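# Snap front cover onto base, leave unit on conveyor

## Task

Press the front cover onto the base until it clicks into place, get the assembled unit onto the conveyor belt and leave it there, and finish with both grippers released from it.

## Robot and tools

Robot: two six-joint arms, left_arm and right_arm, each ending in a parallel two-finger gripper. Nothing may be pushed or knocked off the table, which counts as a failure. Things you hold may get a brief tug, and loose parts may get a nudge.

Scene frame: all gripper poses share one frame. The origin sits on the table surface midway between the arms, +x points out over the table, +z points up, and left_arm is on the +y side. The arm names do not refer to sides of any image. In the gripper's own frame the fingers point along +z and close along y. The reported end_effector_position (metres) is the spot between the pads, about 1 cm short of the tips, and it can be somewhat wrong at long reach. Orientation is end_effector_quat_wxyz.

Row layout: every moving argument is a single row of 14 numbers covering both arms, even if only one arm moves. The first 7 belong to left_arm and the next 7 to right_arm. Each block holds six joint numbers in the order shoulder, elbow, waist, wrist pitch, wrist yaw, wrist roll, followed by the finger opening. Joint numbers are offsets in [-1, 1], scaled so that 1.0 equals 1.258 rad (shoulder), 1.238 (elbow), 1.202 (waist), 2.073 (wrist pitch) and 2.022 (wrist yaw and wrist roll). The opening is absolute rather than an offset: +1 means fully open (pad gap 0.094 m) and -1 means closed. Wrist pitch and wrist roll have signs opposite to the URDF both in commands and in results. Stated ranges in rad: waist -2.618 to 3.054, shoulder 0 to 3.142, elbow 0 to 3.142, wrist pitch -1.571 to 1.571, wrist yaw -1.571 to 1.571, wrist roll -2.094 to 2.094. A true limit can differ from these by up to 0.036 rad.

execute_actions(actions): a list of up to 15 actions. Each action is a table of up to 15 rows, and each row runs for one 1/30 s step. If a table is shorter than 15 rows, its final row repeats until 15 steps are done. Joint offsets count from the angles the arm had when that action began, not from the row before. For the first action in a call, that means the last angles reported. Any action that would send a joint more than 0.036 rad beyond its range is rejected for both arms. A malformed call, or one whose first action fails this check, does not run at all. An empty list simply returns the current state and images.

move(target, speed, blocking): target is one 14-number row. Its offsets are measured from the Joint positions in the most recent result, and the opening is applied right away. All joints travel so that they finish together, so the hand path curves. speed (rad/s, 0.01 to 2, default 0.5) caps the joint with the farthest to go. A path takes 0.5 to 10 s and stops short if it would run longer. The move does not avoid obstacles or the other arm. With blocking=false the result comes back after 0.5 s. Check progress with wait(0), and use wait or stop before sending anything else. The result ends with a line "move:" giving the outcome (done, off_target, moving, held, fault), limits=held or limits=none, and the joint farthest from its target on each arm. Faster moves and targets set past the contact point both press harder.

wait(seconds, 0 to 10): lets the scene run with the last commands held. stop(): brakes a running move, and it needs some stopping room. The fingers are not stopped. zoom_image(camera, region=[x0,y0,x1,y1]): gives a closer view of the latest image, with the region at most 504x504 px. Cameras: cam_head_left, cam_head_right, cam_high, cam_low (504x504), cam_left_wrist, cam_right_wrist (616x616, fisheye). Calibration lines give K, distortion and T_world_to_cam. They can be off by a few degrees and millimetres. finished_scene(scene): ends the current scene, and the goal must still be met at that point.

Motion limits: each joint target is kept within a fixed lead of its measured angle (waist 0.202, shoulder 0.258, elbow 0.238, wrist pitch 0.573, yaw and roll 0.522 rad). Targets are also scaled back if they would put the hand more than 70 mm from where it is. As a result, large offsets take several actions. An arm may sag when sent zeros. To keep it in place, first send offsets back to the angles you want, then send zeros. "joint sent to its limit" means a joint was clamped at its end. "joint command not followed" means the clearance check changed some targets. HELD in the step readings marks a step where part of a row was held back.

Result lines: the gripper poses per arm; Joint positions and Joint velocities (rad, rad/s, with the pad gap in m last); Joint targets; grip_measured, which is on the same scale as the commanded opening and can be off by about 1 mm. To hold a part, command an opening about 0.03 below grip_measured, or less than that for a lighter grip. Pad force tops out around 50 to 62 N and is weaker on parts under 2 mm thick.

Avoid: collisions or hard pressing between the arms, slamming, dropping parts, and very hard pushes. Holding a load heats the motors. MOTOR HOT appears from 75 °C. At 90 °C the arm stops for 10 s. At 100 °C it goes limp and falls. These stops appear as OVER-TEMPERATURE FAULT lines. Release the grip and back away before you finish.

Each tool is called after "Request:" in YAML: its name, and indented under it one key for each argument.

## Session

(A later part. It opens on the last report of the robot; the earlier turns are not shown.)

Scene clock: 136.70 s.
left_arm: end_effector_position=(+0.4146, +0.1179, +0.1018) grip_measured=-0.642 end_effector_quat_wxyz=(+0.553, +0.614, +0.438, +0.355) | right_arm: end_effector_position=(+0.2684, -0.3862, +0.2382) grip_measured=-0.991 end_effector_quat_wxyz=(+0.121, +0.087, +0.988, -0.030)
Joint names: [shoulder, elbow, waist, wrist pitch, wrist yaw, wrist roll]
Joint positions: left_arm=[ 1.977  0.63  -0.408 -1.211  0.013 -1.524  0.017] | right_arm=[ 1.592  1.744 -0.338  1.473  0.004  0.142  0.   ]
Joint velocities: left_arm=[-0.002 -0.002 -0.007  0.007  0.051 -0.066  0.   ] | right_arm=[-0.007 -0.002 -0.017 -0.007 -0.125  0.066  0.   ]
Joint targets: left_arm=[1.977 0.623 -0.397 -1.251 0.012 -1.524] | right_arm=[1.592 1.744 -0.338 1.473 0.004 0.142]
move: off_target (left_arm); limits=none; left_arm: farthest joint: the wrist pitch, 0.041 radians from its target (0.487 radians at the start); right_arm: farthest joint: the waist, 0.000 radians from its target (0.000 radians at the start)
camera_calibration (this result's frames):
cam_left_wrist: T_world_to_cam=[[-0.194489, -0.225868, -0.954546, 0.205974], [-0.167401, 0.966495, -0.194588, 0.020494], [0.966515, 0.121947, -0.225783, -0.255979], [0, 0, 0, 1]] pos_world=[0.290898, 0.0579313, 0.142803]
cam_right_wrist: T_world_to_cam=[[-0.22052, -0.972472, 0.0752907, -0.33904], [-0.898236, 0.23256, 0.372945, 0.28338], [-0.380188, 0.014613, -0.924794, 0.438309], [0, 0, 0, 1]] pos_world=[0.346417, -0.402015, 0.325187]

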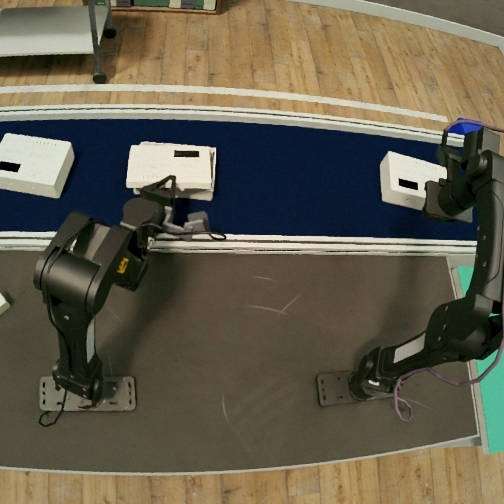

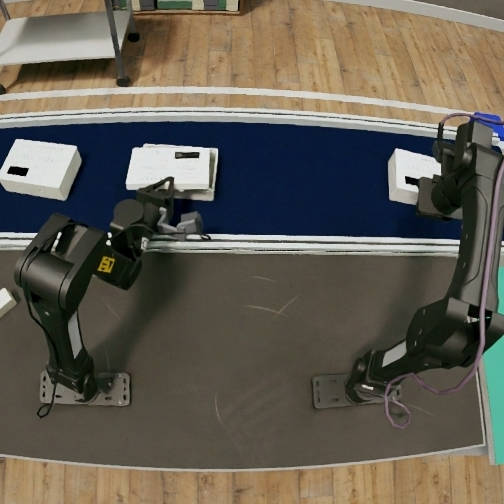

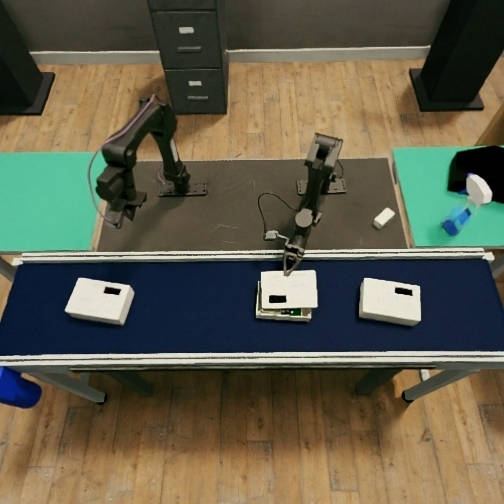

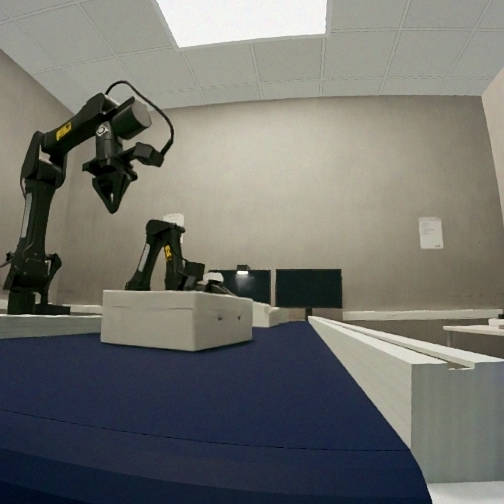

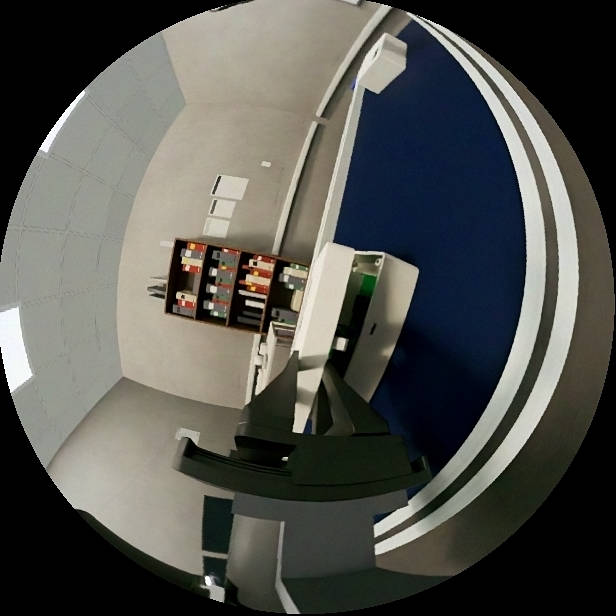

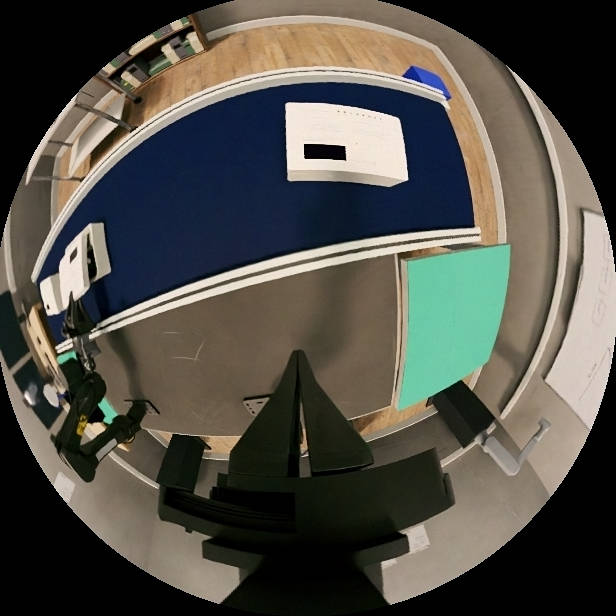

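Request:
move:
  target: [0,0.05,0,-0.025,0,0,-0.7, 0,0,0,0,0,0,-1]
  speed: 0.12

Request:
move:
  target: [0.02,0.092,0.053,0.025,0.082,0,-0.7, 0,0,0,0,0,0,-1]
  speed: 0.15

Request:
zoom_image:
  camera: "cam_high"
  region: [230,250,340,335]

Request:
zoom_image:
  camera: "cam_low"
  region: [190,260,310,335]

Scene clock: 146.57 s.
left_arm: end_effector_position=(+0.4227, +0.1148, +0.1152) grip_measured=-0.642 end_effector_quat_wxyz=(+0.565, +0.603, +0.430, +0.363) | right_arm: end_effector_position=(+0.2684, -0.3862, +0.2382) grip_measured=-0.991 end_effector_quat_wxyz=(+0.121, +0.087, +0.988, -0.030)
Joint names: [shoulder, elbow, waist, wrist pitch, wrist yaw, wrist roll]
Joint positions: left_arm=[ 1.977  0.664 -0.408 -1.215  0.013 -1.525  0.017] | right_arm=[ 1.592  1.744 -0.338  1.473  0.004  0.142  0.   ]
Joint velocities: left_arm=[-0.002 -0.007 -0.007  0.037 -0.007 -0.051 -0.   ] | right_arm=[-0.012  0.007  0.007 -0.022 -0.051 -0.037 -0.   ]
Joint targets: left_arm=[1.977 0.692 -0.408 -1.263 0.013 -1.524] | right_arm=[1.592 1.744 -0.338 1.473 0.004 0.142]
move: off_target (left_arm); limits=none; left_arm: farthest joint: the wrist pitch, 0.048 radians from its target (0.052 radians at the start); right_arm: farthest joint: the waist, 0.000 radians from its target (0.000 radians at the start)
camera_calibration (this result's frames):
cam_left_wrist: T_world_to_cam=[[-0.159734, -0.23809, -0.958018, 0.20682], [-0.15986, 0.963908, -0.2129, 0.0267278], [0.97413, 0.119142, -0.19203, -0.267203], [0, 0, 0, 1]] pos_world=[0.297599, 0.0553138, 0.152517]
cam_right_wrist: T_world_to_cam=[[-0.22052, -0.972472, 0.0752907, -0.33904], [-0.898236, 0.23256, 0.372945, 0.28338], [-0.380188, 0.014613, -0.924794, 0.438309], [0, 0, 0, 1]] pos_world=[0.346417, -0.402015, 0.325187]

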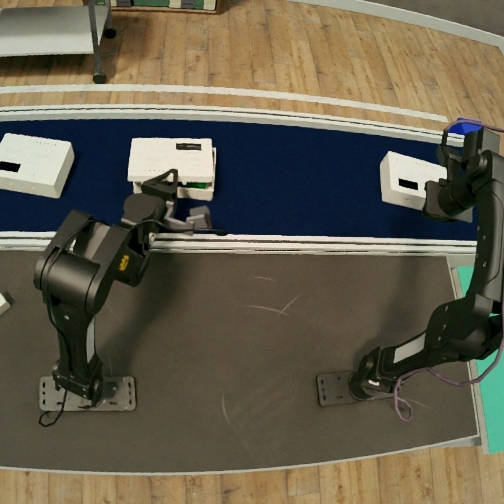

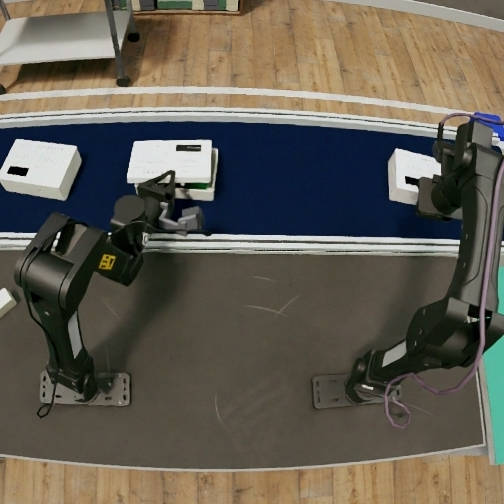

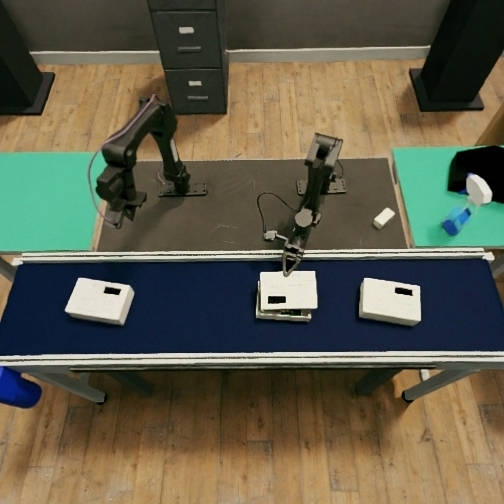

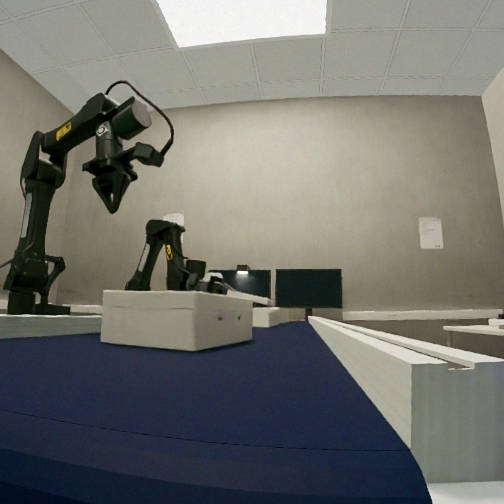

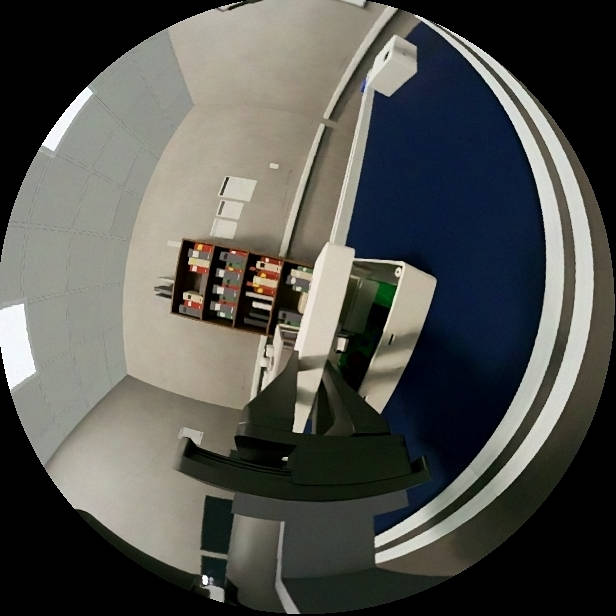

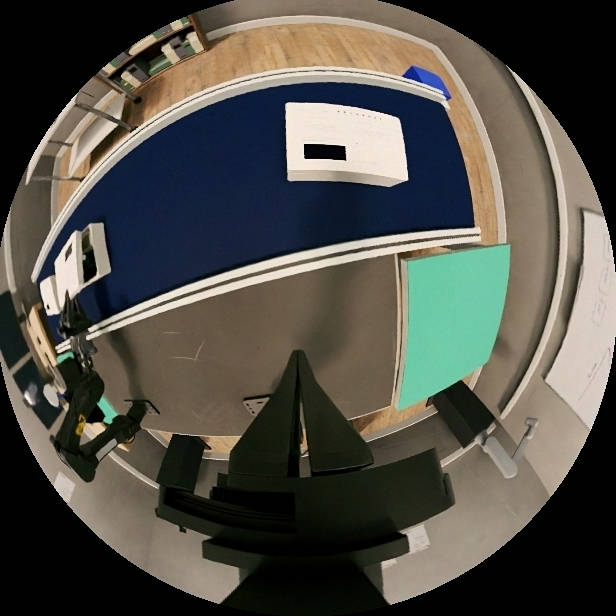

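Scene clock: 148.27 s.
left_arm: end_effector_position=(+0.4390, +0.1097, +0.1146) grip_measured=-0.642 end_effector_quat_wxyz=(+0.579, +0.625, +0.408, +0.327) | right_arm: end_effector_position=(+0.2684, -0.3862, +0.2382) grip_measured=-0.991 end_effector_quat_wxyz=(+0.121, +0.087, +0.988, -0.030)
Joint names: [shoulder, elbow, waist, wrist pitch, wrist yaw, wrist roll]
Joint positions: left_arm=[ 2.006  0.749 -0.352 -1.139  0.165 -1.525  0.017] | right_arm=[ 1.592  1.744 -0.338  1.473  0.004  0.142  0.   ]
Joint velocities: left_arm=[-0.002  0.007 -0.002  0.022  0.007 -0.037 -0.001] | right_arm=[ 0.007 -0.002  0.007  0.037  0.051  0.037  0.001]
Joint targets: left_arm=[2.003 0.778 -0.344 -1.163 0.179 -1.525] | right_arm=[1.592 1.744 -0.338 1.473 0.004 0.142]
move: off_target (left_arm); limits=none; left_arm: farthest joint: the elbow, 0.029 radians from its target (0.114 radians at the start); right_arm: farthest joint: the waist, 0.000 radians from its target (0.000 radians at the start)
camera_calibration (this result's frames):
cam_left_wrist: T_world_to_cam=[[-0.204999, -0.228269, -0.951771, 0.225701], [-0.0714643, 0.973319, -0.218045, -0.00514277], [0.97615, 0.0233187, -0.215842, -0.270177], [0, 0, 0, 1]] pos_world=[0.309634, 0.0628263, 0.155378]
cam_right_wrist: T_world_to_cam=[[-0.22052, -0.972472, 0.0752907, -0.33904], [-0.898236, 0.23256, 0.372945, 0.28338], [-0.380188, 0.014613, -0.924794, 0.438309], [0, 0, 0, 1]] pos_world=[0.346417, -0.402015, 0.325187]

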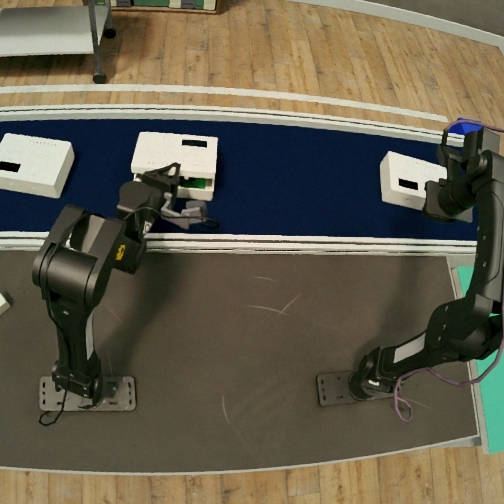

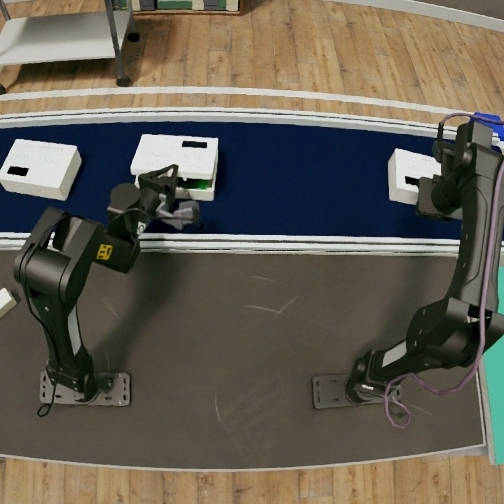

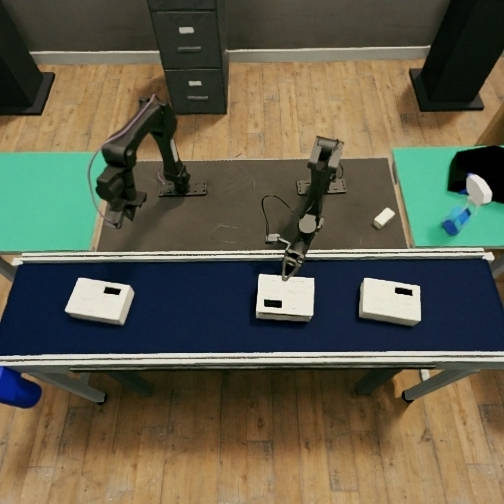

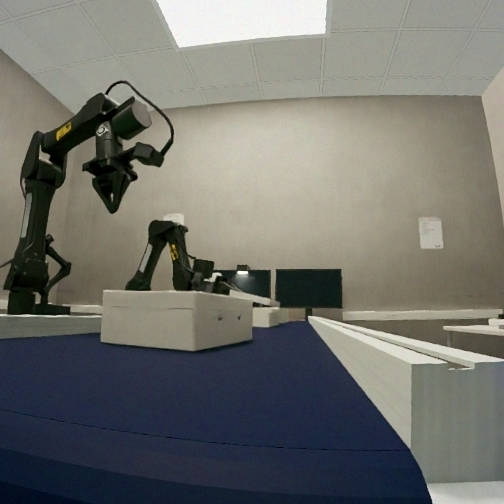

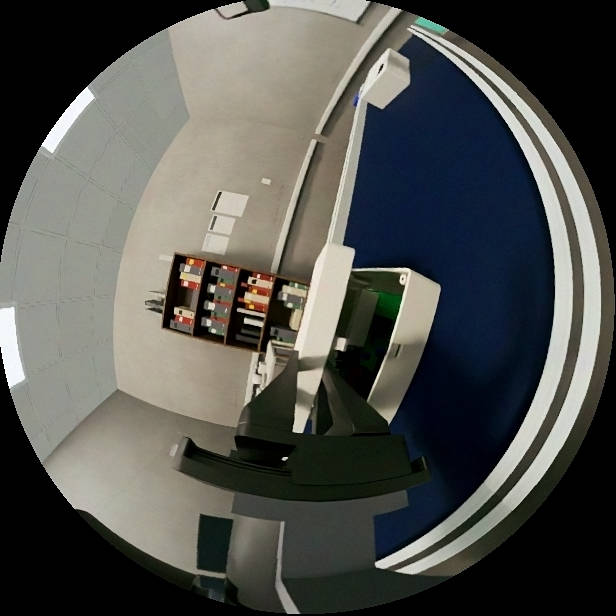

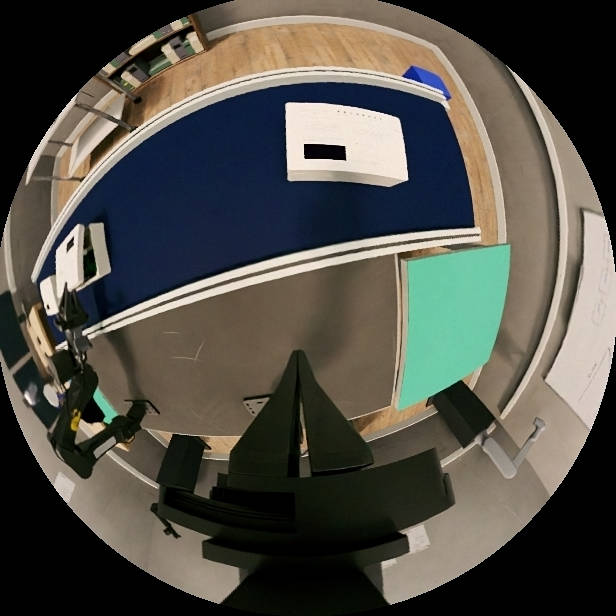

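Region (230, 250, 340, 335) of cam_high's 504x504 image, scaled by 4.582, with more detail than that image has; it fills the top 389 rows of this view, and the rest is white.

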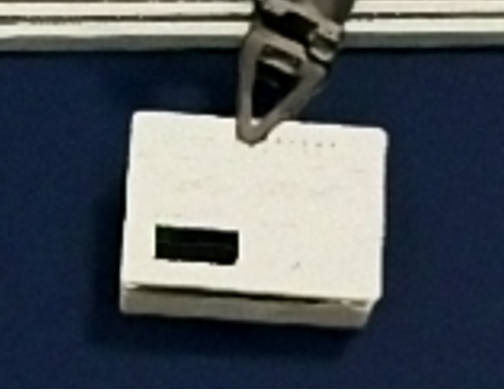

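Region (190, 260, 310, 335) of cam_low's 504x504 image, scaled by 4.200, with more detail than that image has; it fills the top 315 rows of this view, and the rest is white.

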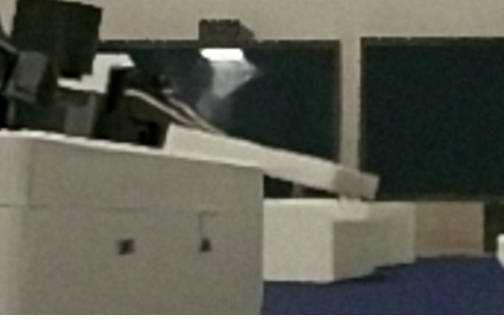

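Request:
move:
  target: [0.15,-0.032,0,-0.185,0,-0.012,-0.7, 0,0,0,0,0,0,-1]
  speed: 0.2

Request:
zoom_image:
  camera: "cam_high"
  region: [230,250,340,335]

Request:
zoom_image:
  camera: "cam_low"
  region: [190,260,310,335]

Request:
zoom_image:
  camera: "cam_head_left"
  region: [115,125,235,215]

Scene clock: 158.93 s.
left_arm: end_effector_position=(+0.4336, +0.1113, +0.0917) grip_measured=-0.642 end_effector_quat_wxyz=(+0.606, +0.603, +0.375, +0.359) | right_arm: end_effector_position=(+0.2684, -0.3862, +0.2382) grip_measured=-0.991 end_effector_quat_wxyz=(+0.121, +0.087, +0.988, -0.030)
Joint names: [shoulder, elbow, waist, wrist pitch, wrist yaw, wrist roll]
Joint positions: left_arm=[ 2.198  0.717 -0.352 -1.472  0.166 -1.551  0.017] | right_arm=[ 1.592  1.744 -0.338  1.473  0.004  0.142  0.   ]
Joint velocities: left_arm=[ 0.007 -0.007  0.007 -0.037  0.007 -0.007 -0.001] | right_arm=[ 0.002  0.012 -0.002  0.037 -0.037  0.007 -0.   ]
Joint targets: left_arm=[2.194 0.709 -0.352 -1.523 0.165 -1.550] | right_arm=[1.592 1.744 -0.338 1.473 0.004 0.142]
move: off_target (left_arm); limits=none; left_arm: farthest joint: the wrist pitch, 0.050 radians from its target (0.383 radians at the start); right_arm: farthest joint: the waist, 0.000 radians from its target (0.000 radians at the start)
camera_calibration (this result's frames):
cam_left_wrist: T_world_to_cam=[[-0.0947683, -0.238754, -0.966445, 0.157846], [-0.043001, 0.97089, -0.235635, -0.0225529], [0.99457, 0.0192273, -0.102276, -0.287831], [0, 0, 0, 1]] pos_world=[0.300257, 0.065117, 0.117797]
cam_right_wrist: T_world_to_cam=[[-0.22052, -0.972472, 0.0752907, -0.33904], [-0.898236, 0.23256, 0.372945, 0.28338], [-0.380188, 0.014613, -0.924794, 0.438309], [0, 0, 0, 1]] pos_world=[0.346417, -0.402015, 0.325187]

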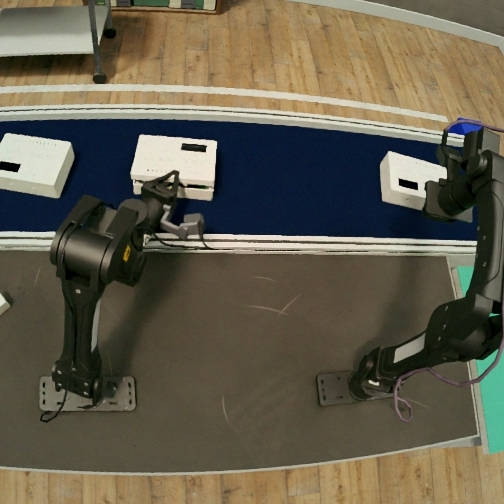

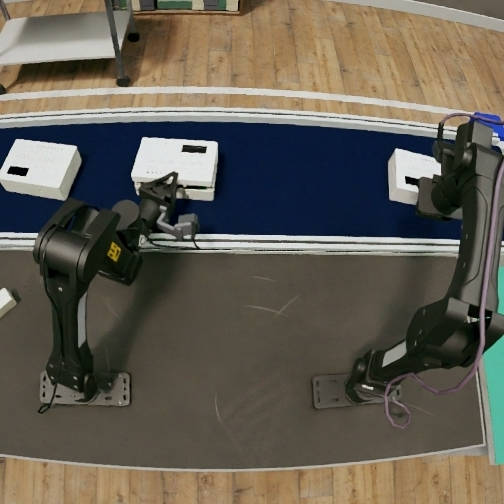

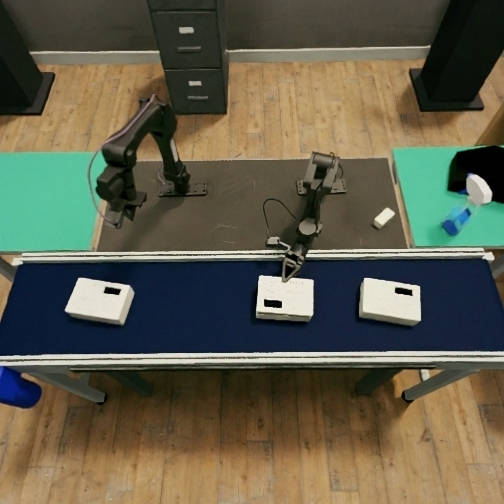

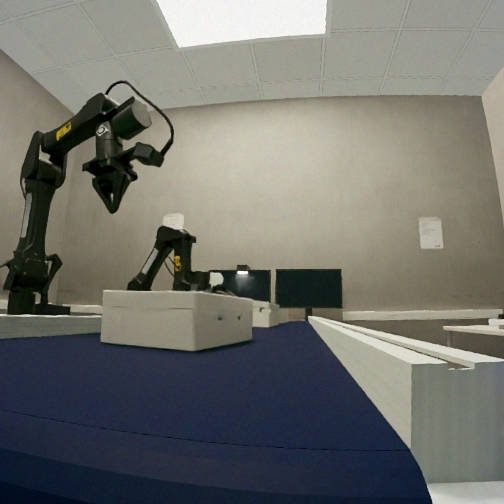

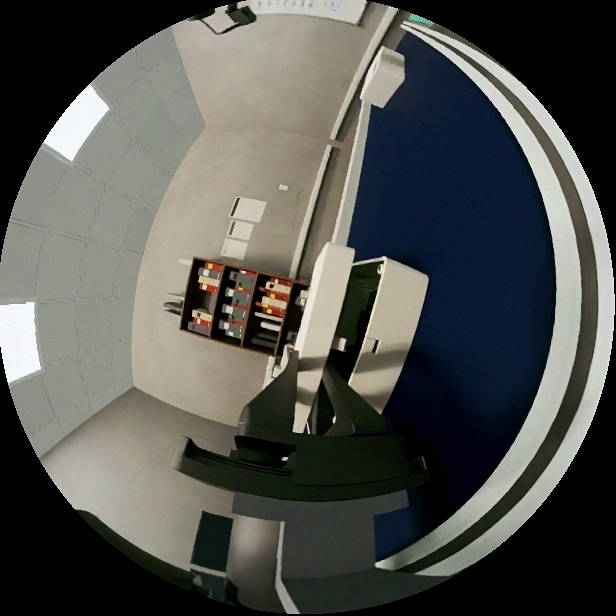

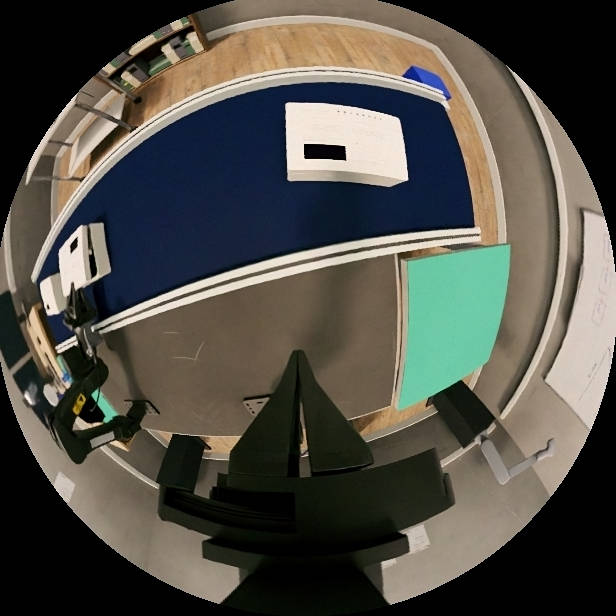

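Region (230, 250, 340, 335) of cam_high's 504x504 image, scaled by 4.582, with more detail than that image has; it fills the top 389 rows of this view, and the rest is white.

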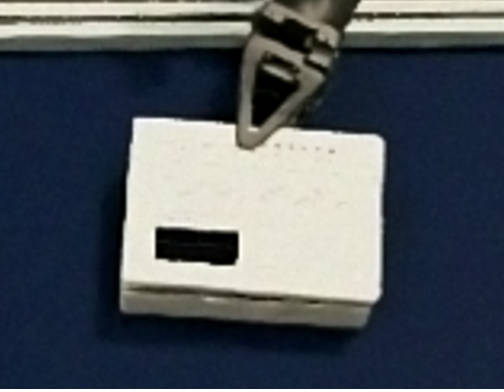

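Region (190, 260, 310, 335) of cam_low's 504x504 image, scaled by 4.200, with more detail than that image has; it fills the top 315 rows of this view, and the rest is white.

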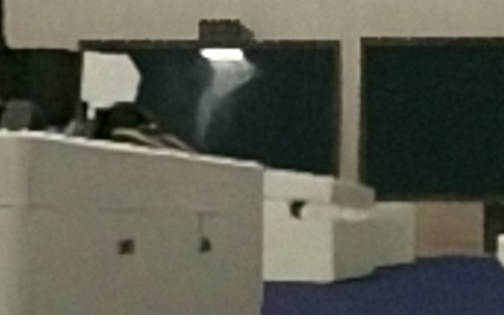

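Region (115, 125, 235, 215) of cam_head_left's 504x504 image, scaled by 4.200, with more detail than that image has; it fills the top 378 rows of this view, and the rest is white.

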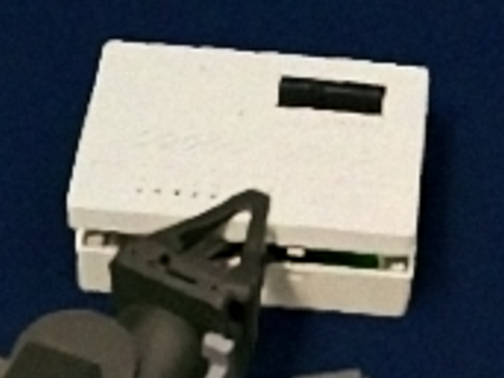

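Request:
move:
  target: [0,0,0,-0.024,0,0,-0.7, 0.3,0.26,0.74,-0.62,0,-0.07,-1]
  speed: 0.9

Request:
move:
  target: [0,0.028,0,0,0,0,-0.7, 0.36,0,0,0,0,0,-1]
  speed: 0.4

Request:
zoom_image:
  camera: "cam_low"
  region: [190,260,310,335]

Scene clock: 170.97 s.
left_arm: end_effector_position=(+0.4336, +0.1113, +0.0917) grip_measured=-0.642 end_effector_quat_wxyz=(+0.605, +0.604, +0.374, +0.360) | right_arm: end_effector_position=(+0.4714, +0.0447, +0.4204) grip_measured=-0.992 end_effector_quat_wxyz=(+0.645, -0.214, +0.709, +0.187)
Joint names: [shoulder, elbow, waist, wrist pitch, wrist yaw, wrist roll]
Joint positions: left_arm=[ 2.198  0.717 -0.352 -1.472  0.166 -1.555  0.017] | right_arm=[1.959 2.048 0.557 0.188 0.003 0.009 0.   ]
Joint velocities: left_arm=[-0.002 -0.012 -0.012  0.007 -0.022  0.022 -0.   ] | right_arm=[ 0.032  0.017 -0.002  0.095  0.081 -0.037 -0.001]
Joint targets: left_arm=[2.198 0.717 -0.352 -1.522 0.166 -1.551] | right_arm=[1.970 2.066 0.551 0.188 0.004 0.000]
move: off_target (left_arm); limits=none; left_arm: farthest joint: the wrist pitch, 0.049 radians from its target (0.049 radians at the start); right_arm: farthest joint: the elbow, 0.017 radians from its target (0.321 radians at the start)
camera_calibration (this result's frames):
cam_left_wrist: T_world_to_cam=[[-0.092908, -0.235149, -0.967509, 0.156736], [-0.0425151, 0.971762, -0.2321, -0.0231848], [0.994767, 0.0195698, -0.100282, -0.288137], [0, 0, 0, 1]] pos_world=[0.300206, 0.0650252, 0.117367]
cam_right_wrist: T_world_to_cam=[[0.503161, -0.864016, -0.0174595, -0.19588], [-0.583322, -0.324653, -0.744537, 0.643866], [0.637624, 0.384807, -0.667353, 0.0731036], [0, 0, 0, 1]] pos_world=[0.427528, 0.0116588, 0.524748]

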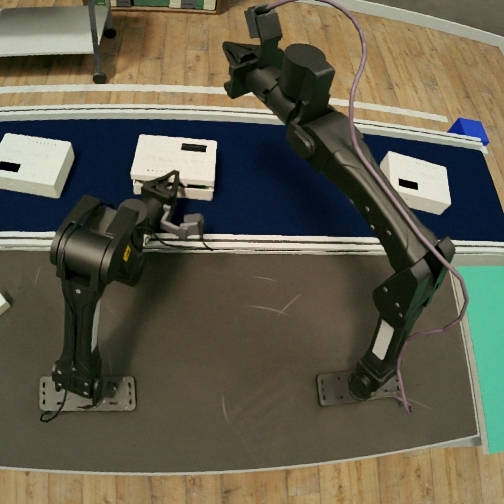

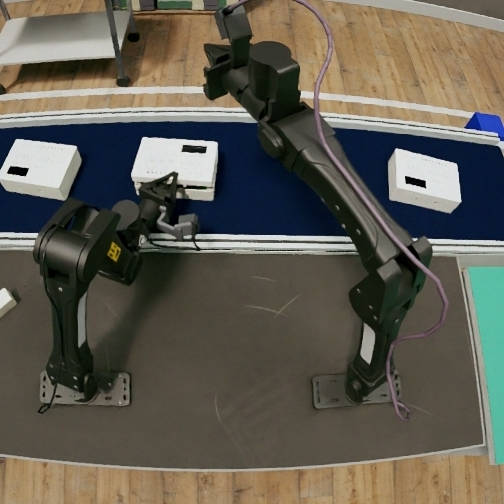

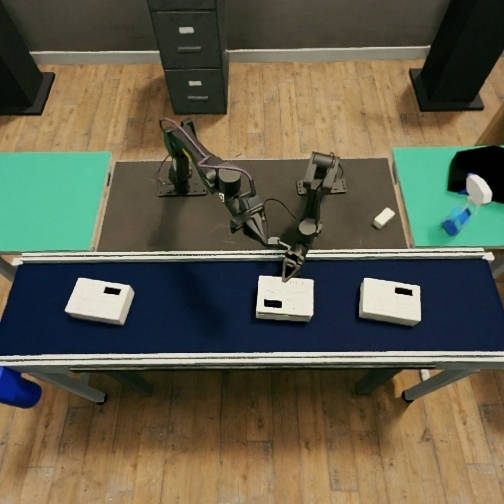

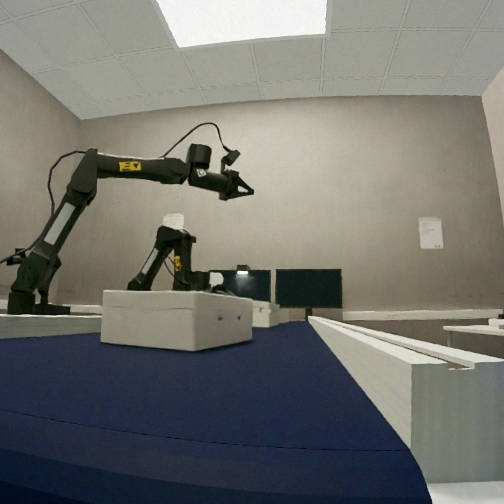

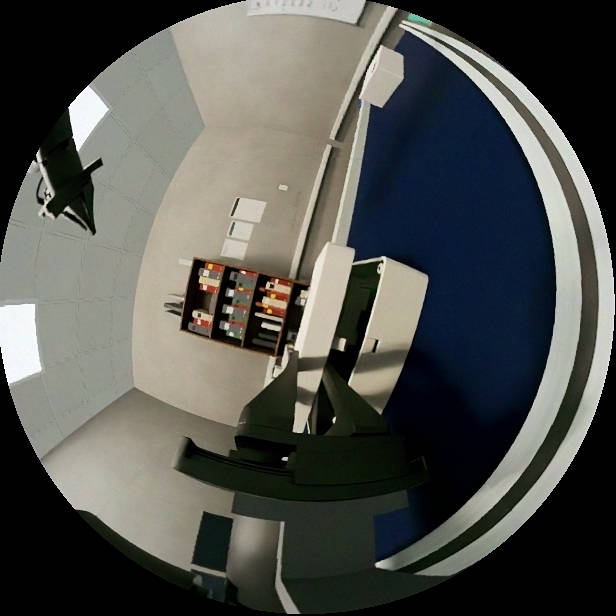

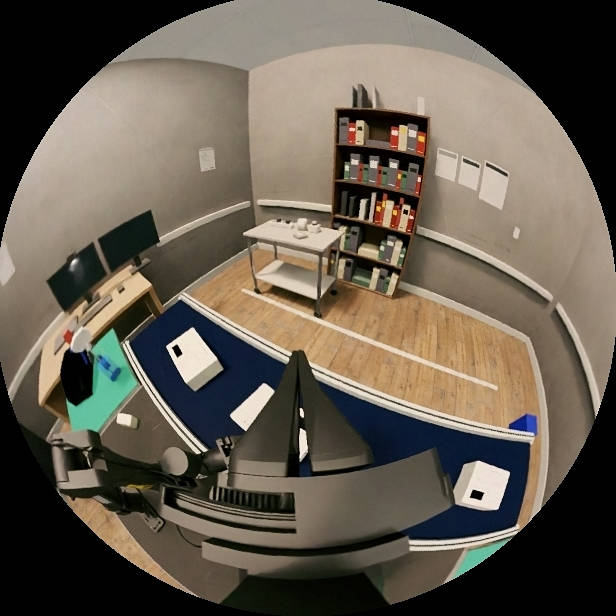

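Scene clock: 172.67 s.
left_arm: end_effector_position=(+0.4351, +0.1108, +0.0905) grip_measured=-0.642 end_effector_quat_wxyz=(+0.602, +0.607, +0.374, +0.361) | right_arm: end_effector_position=(+0.5330, +0.0849, +0.1302) grip_measured=-0.992 end_effector_quat_wxyz=(+0.468, -0.252, +0.836, +0.135)
Joint names: [shoulder, elbow, waist, wrist pitch, wrist yaw, wrist roll]
Joint positions: left_arm=[ 2.198  0.724 -0.352 -1.458  0.166 -1.561  0.017] | right_arm=[2.418 2.048 0.557 0.184 0.003 0.009 0.   ]
Joint velocities: left_arm=[-0.002  0.017 -0.002  0.022 -0.007  0.022 -0.001] | right_arm=[ 0.002  0.007  0.007 -0.022 -0.11   0.022 -0.   ]
Joint targets: left_arm=[2.198 0.752 -0.352 -1.472 0.166 -1.555] | right_arm=[2.412 2.048 0.557 0.188 0.003 0.009]
move: off_target (left_arm); limits=none; left_arm: farthest joint: the elbow, 0.028 radians from its target (0.035 radians at the start); right_arm: farthest joint: the shoulder, 0.006 radians from its target (0.453 radians at the start)
camera_calibration (this result's frames):
cam_left_wrist: T_world_to_cam=[[-0.0970497, -0.228067, -0.968797, 0.156719], [-0.0434224, 0.973435, -0.224809, -0.02337], [0.994332, 0.0202498, -0.104375, -0.289293], [0, 0, 0, 1]] pos_world=[0.301848, 0.0643496, 0.11638]
cam_right_wrist: T_world_to_cam=[[0.501046, -0.865396, 0.0065622, -0.199114], [-0.800782, -0.466485, -0.375686, 0.556669], [0.328178, 0.182981, -0.926724, 0.0405966], [0, 0, 0, 1]] pos_world=[0.532213, 0.0799362, 0.248061]

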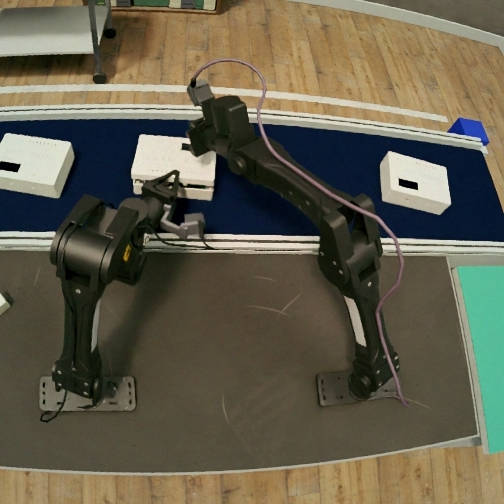

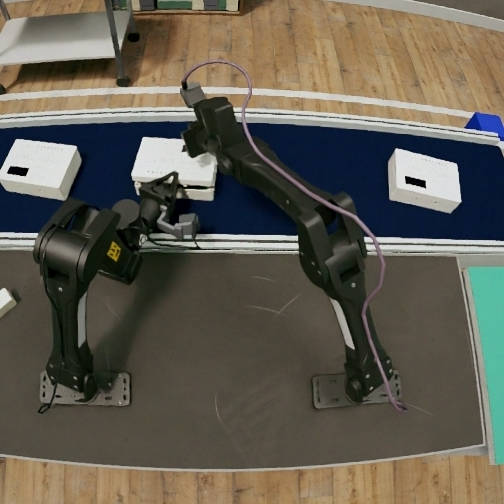

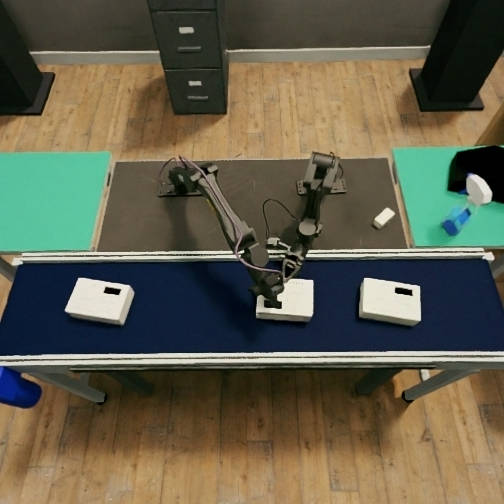

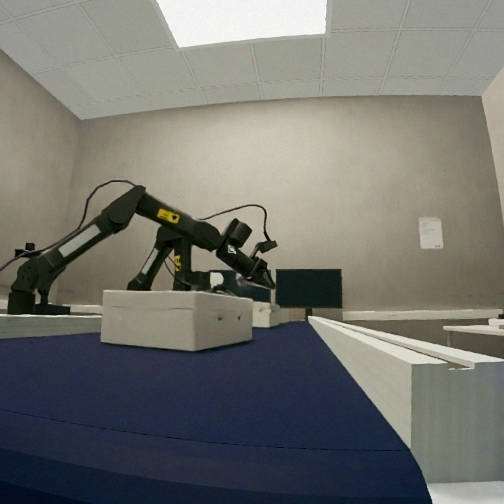

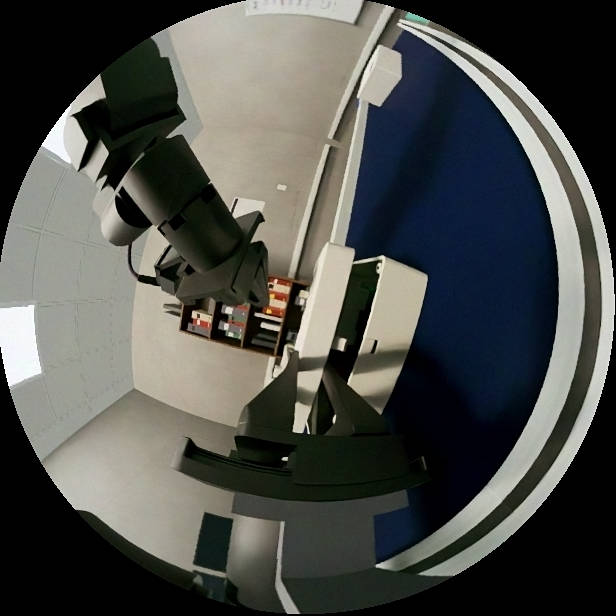

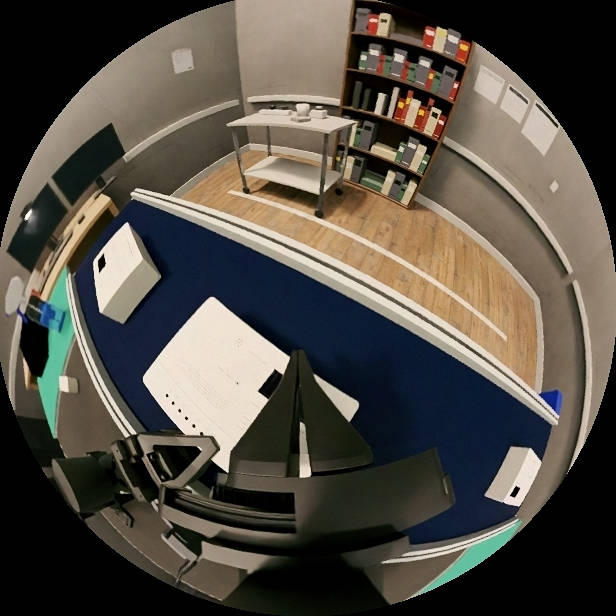

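Region (190, 260, 310, 335) of cam_low's 504x504 image, scaled by 4.200, with more detail than that image has; it fills the top 315 rows of this view, and the rest is white.

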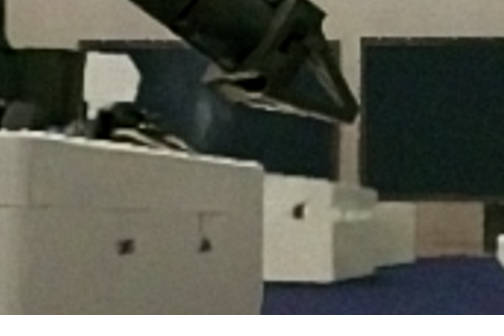

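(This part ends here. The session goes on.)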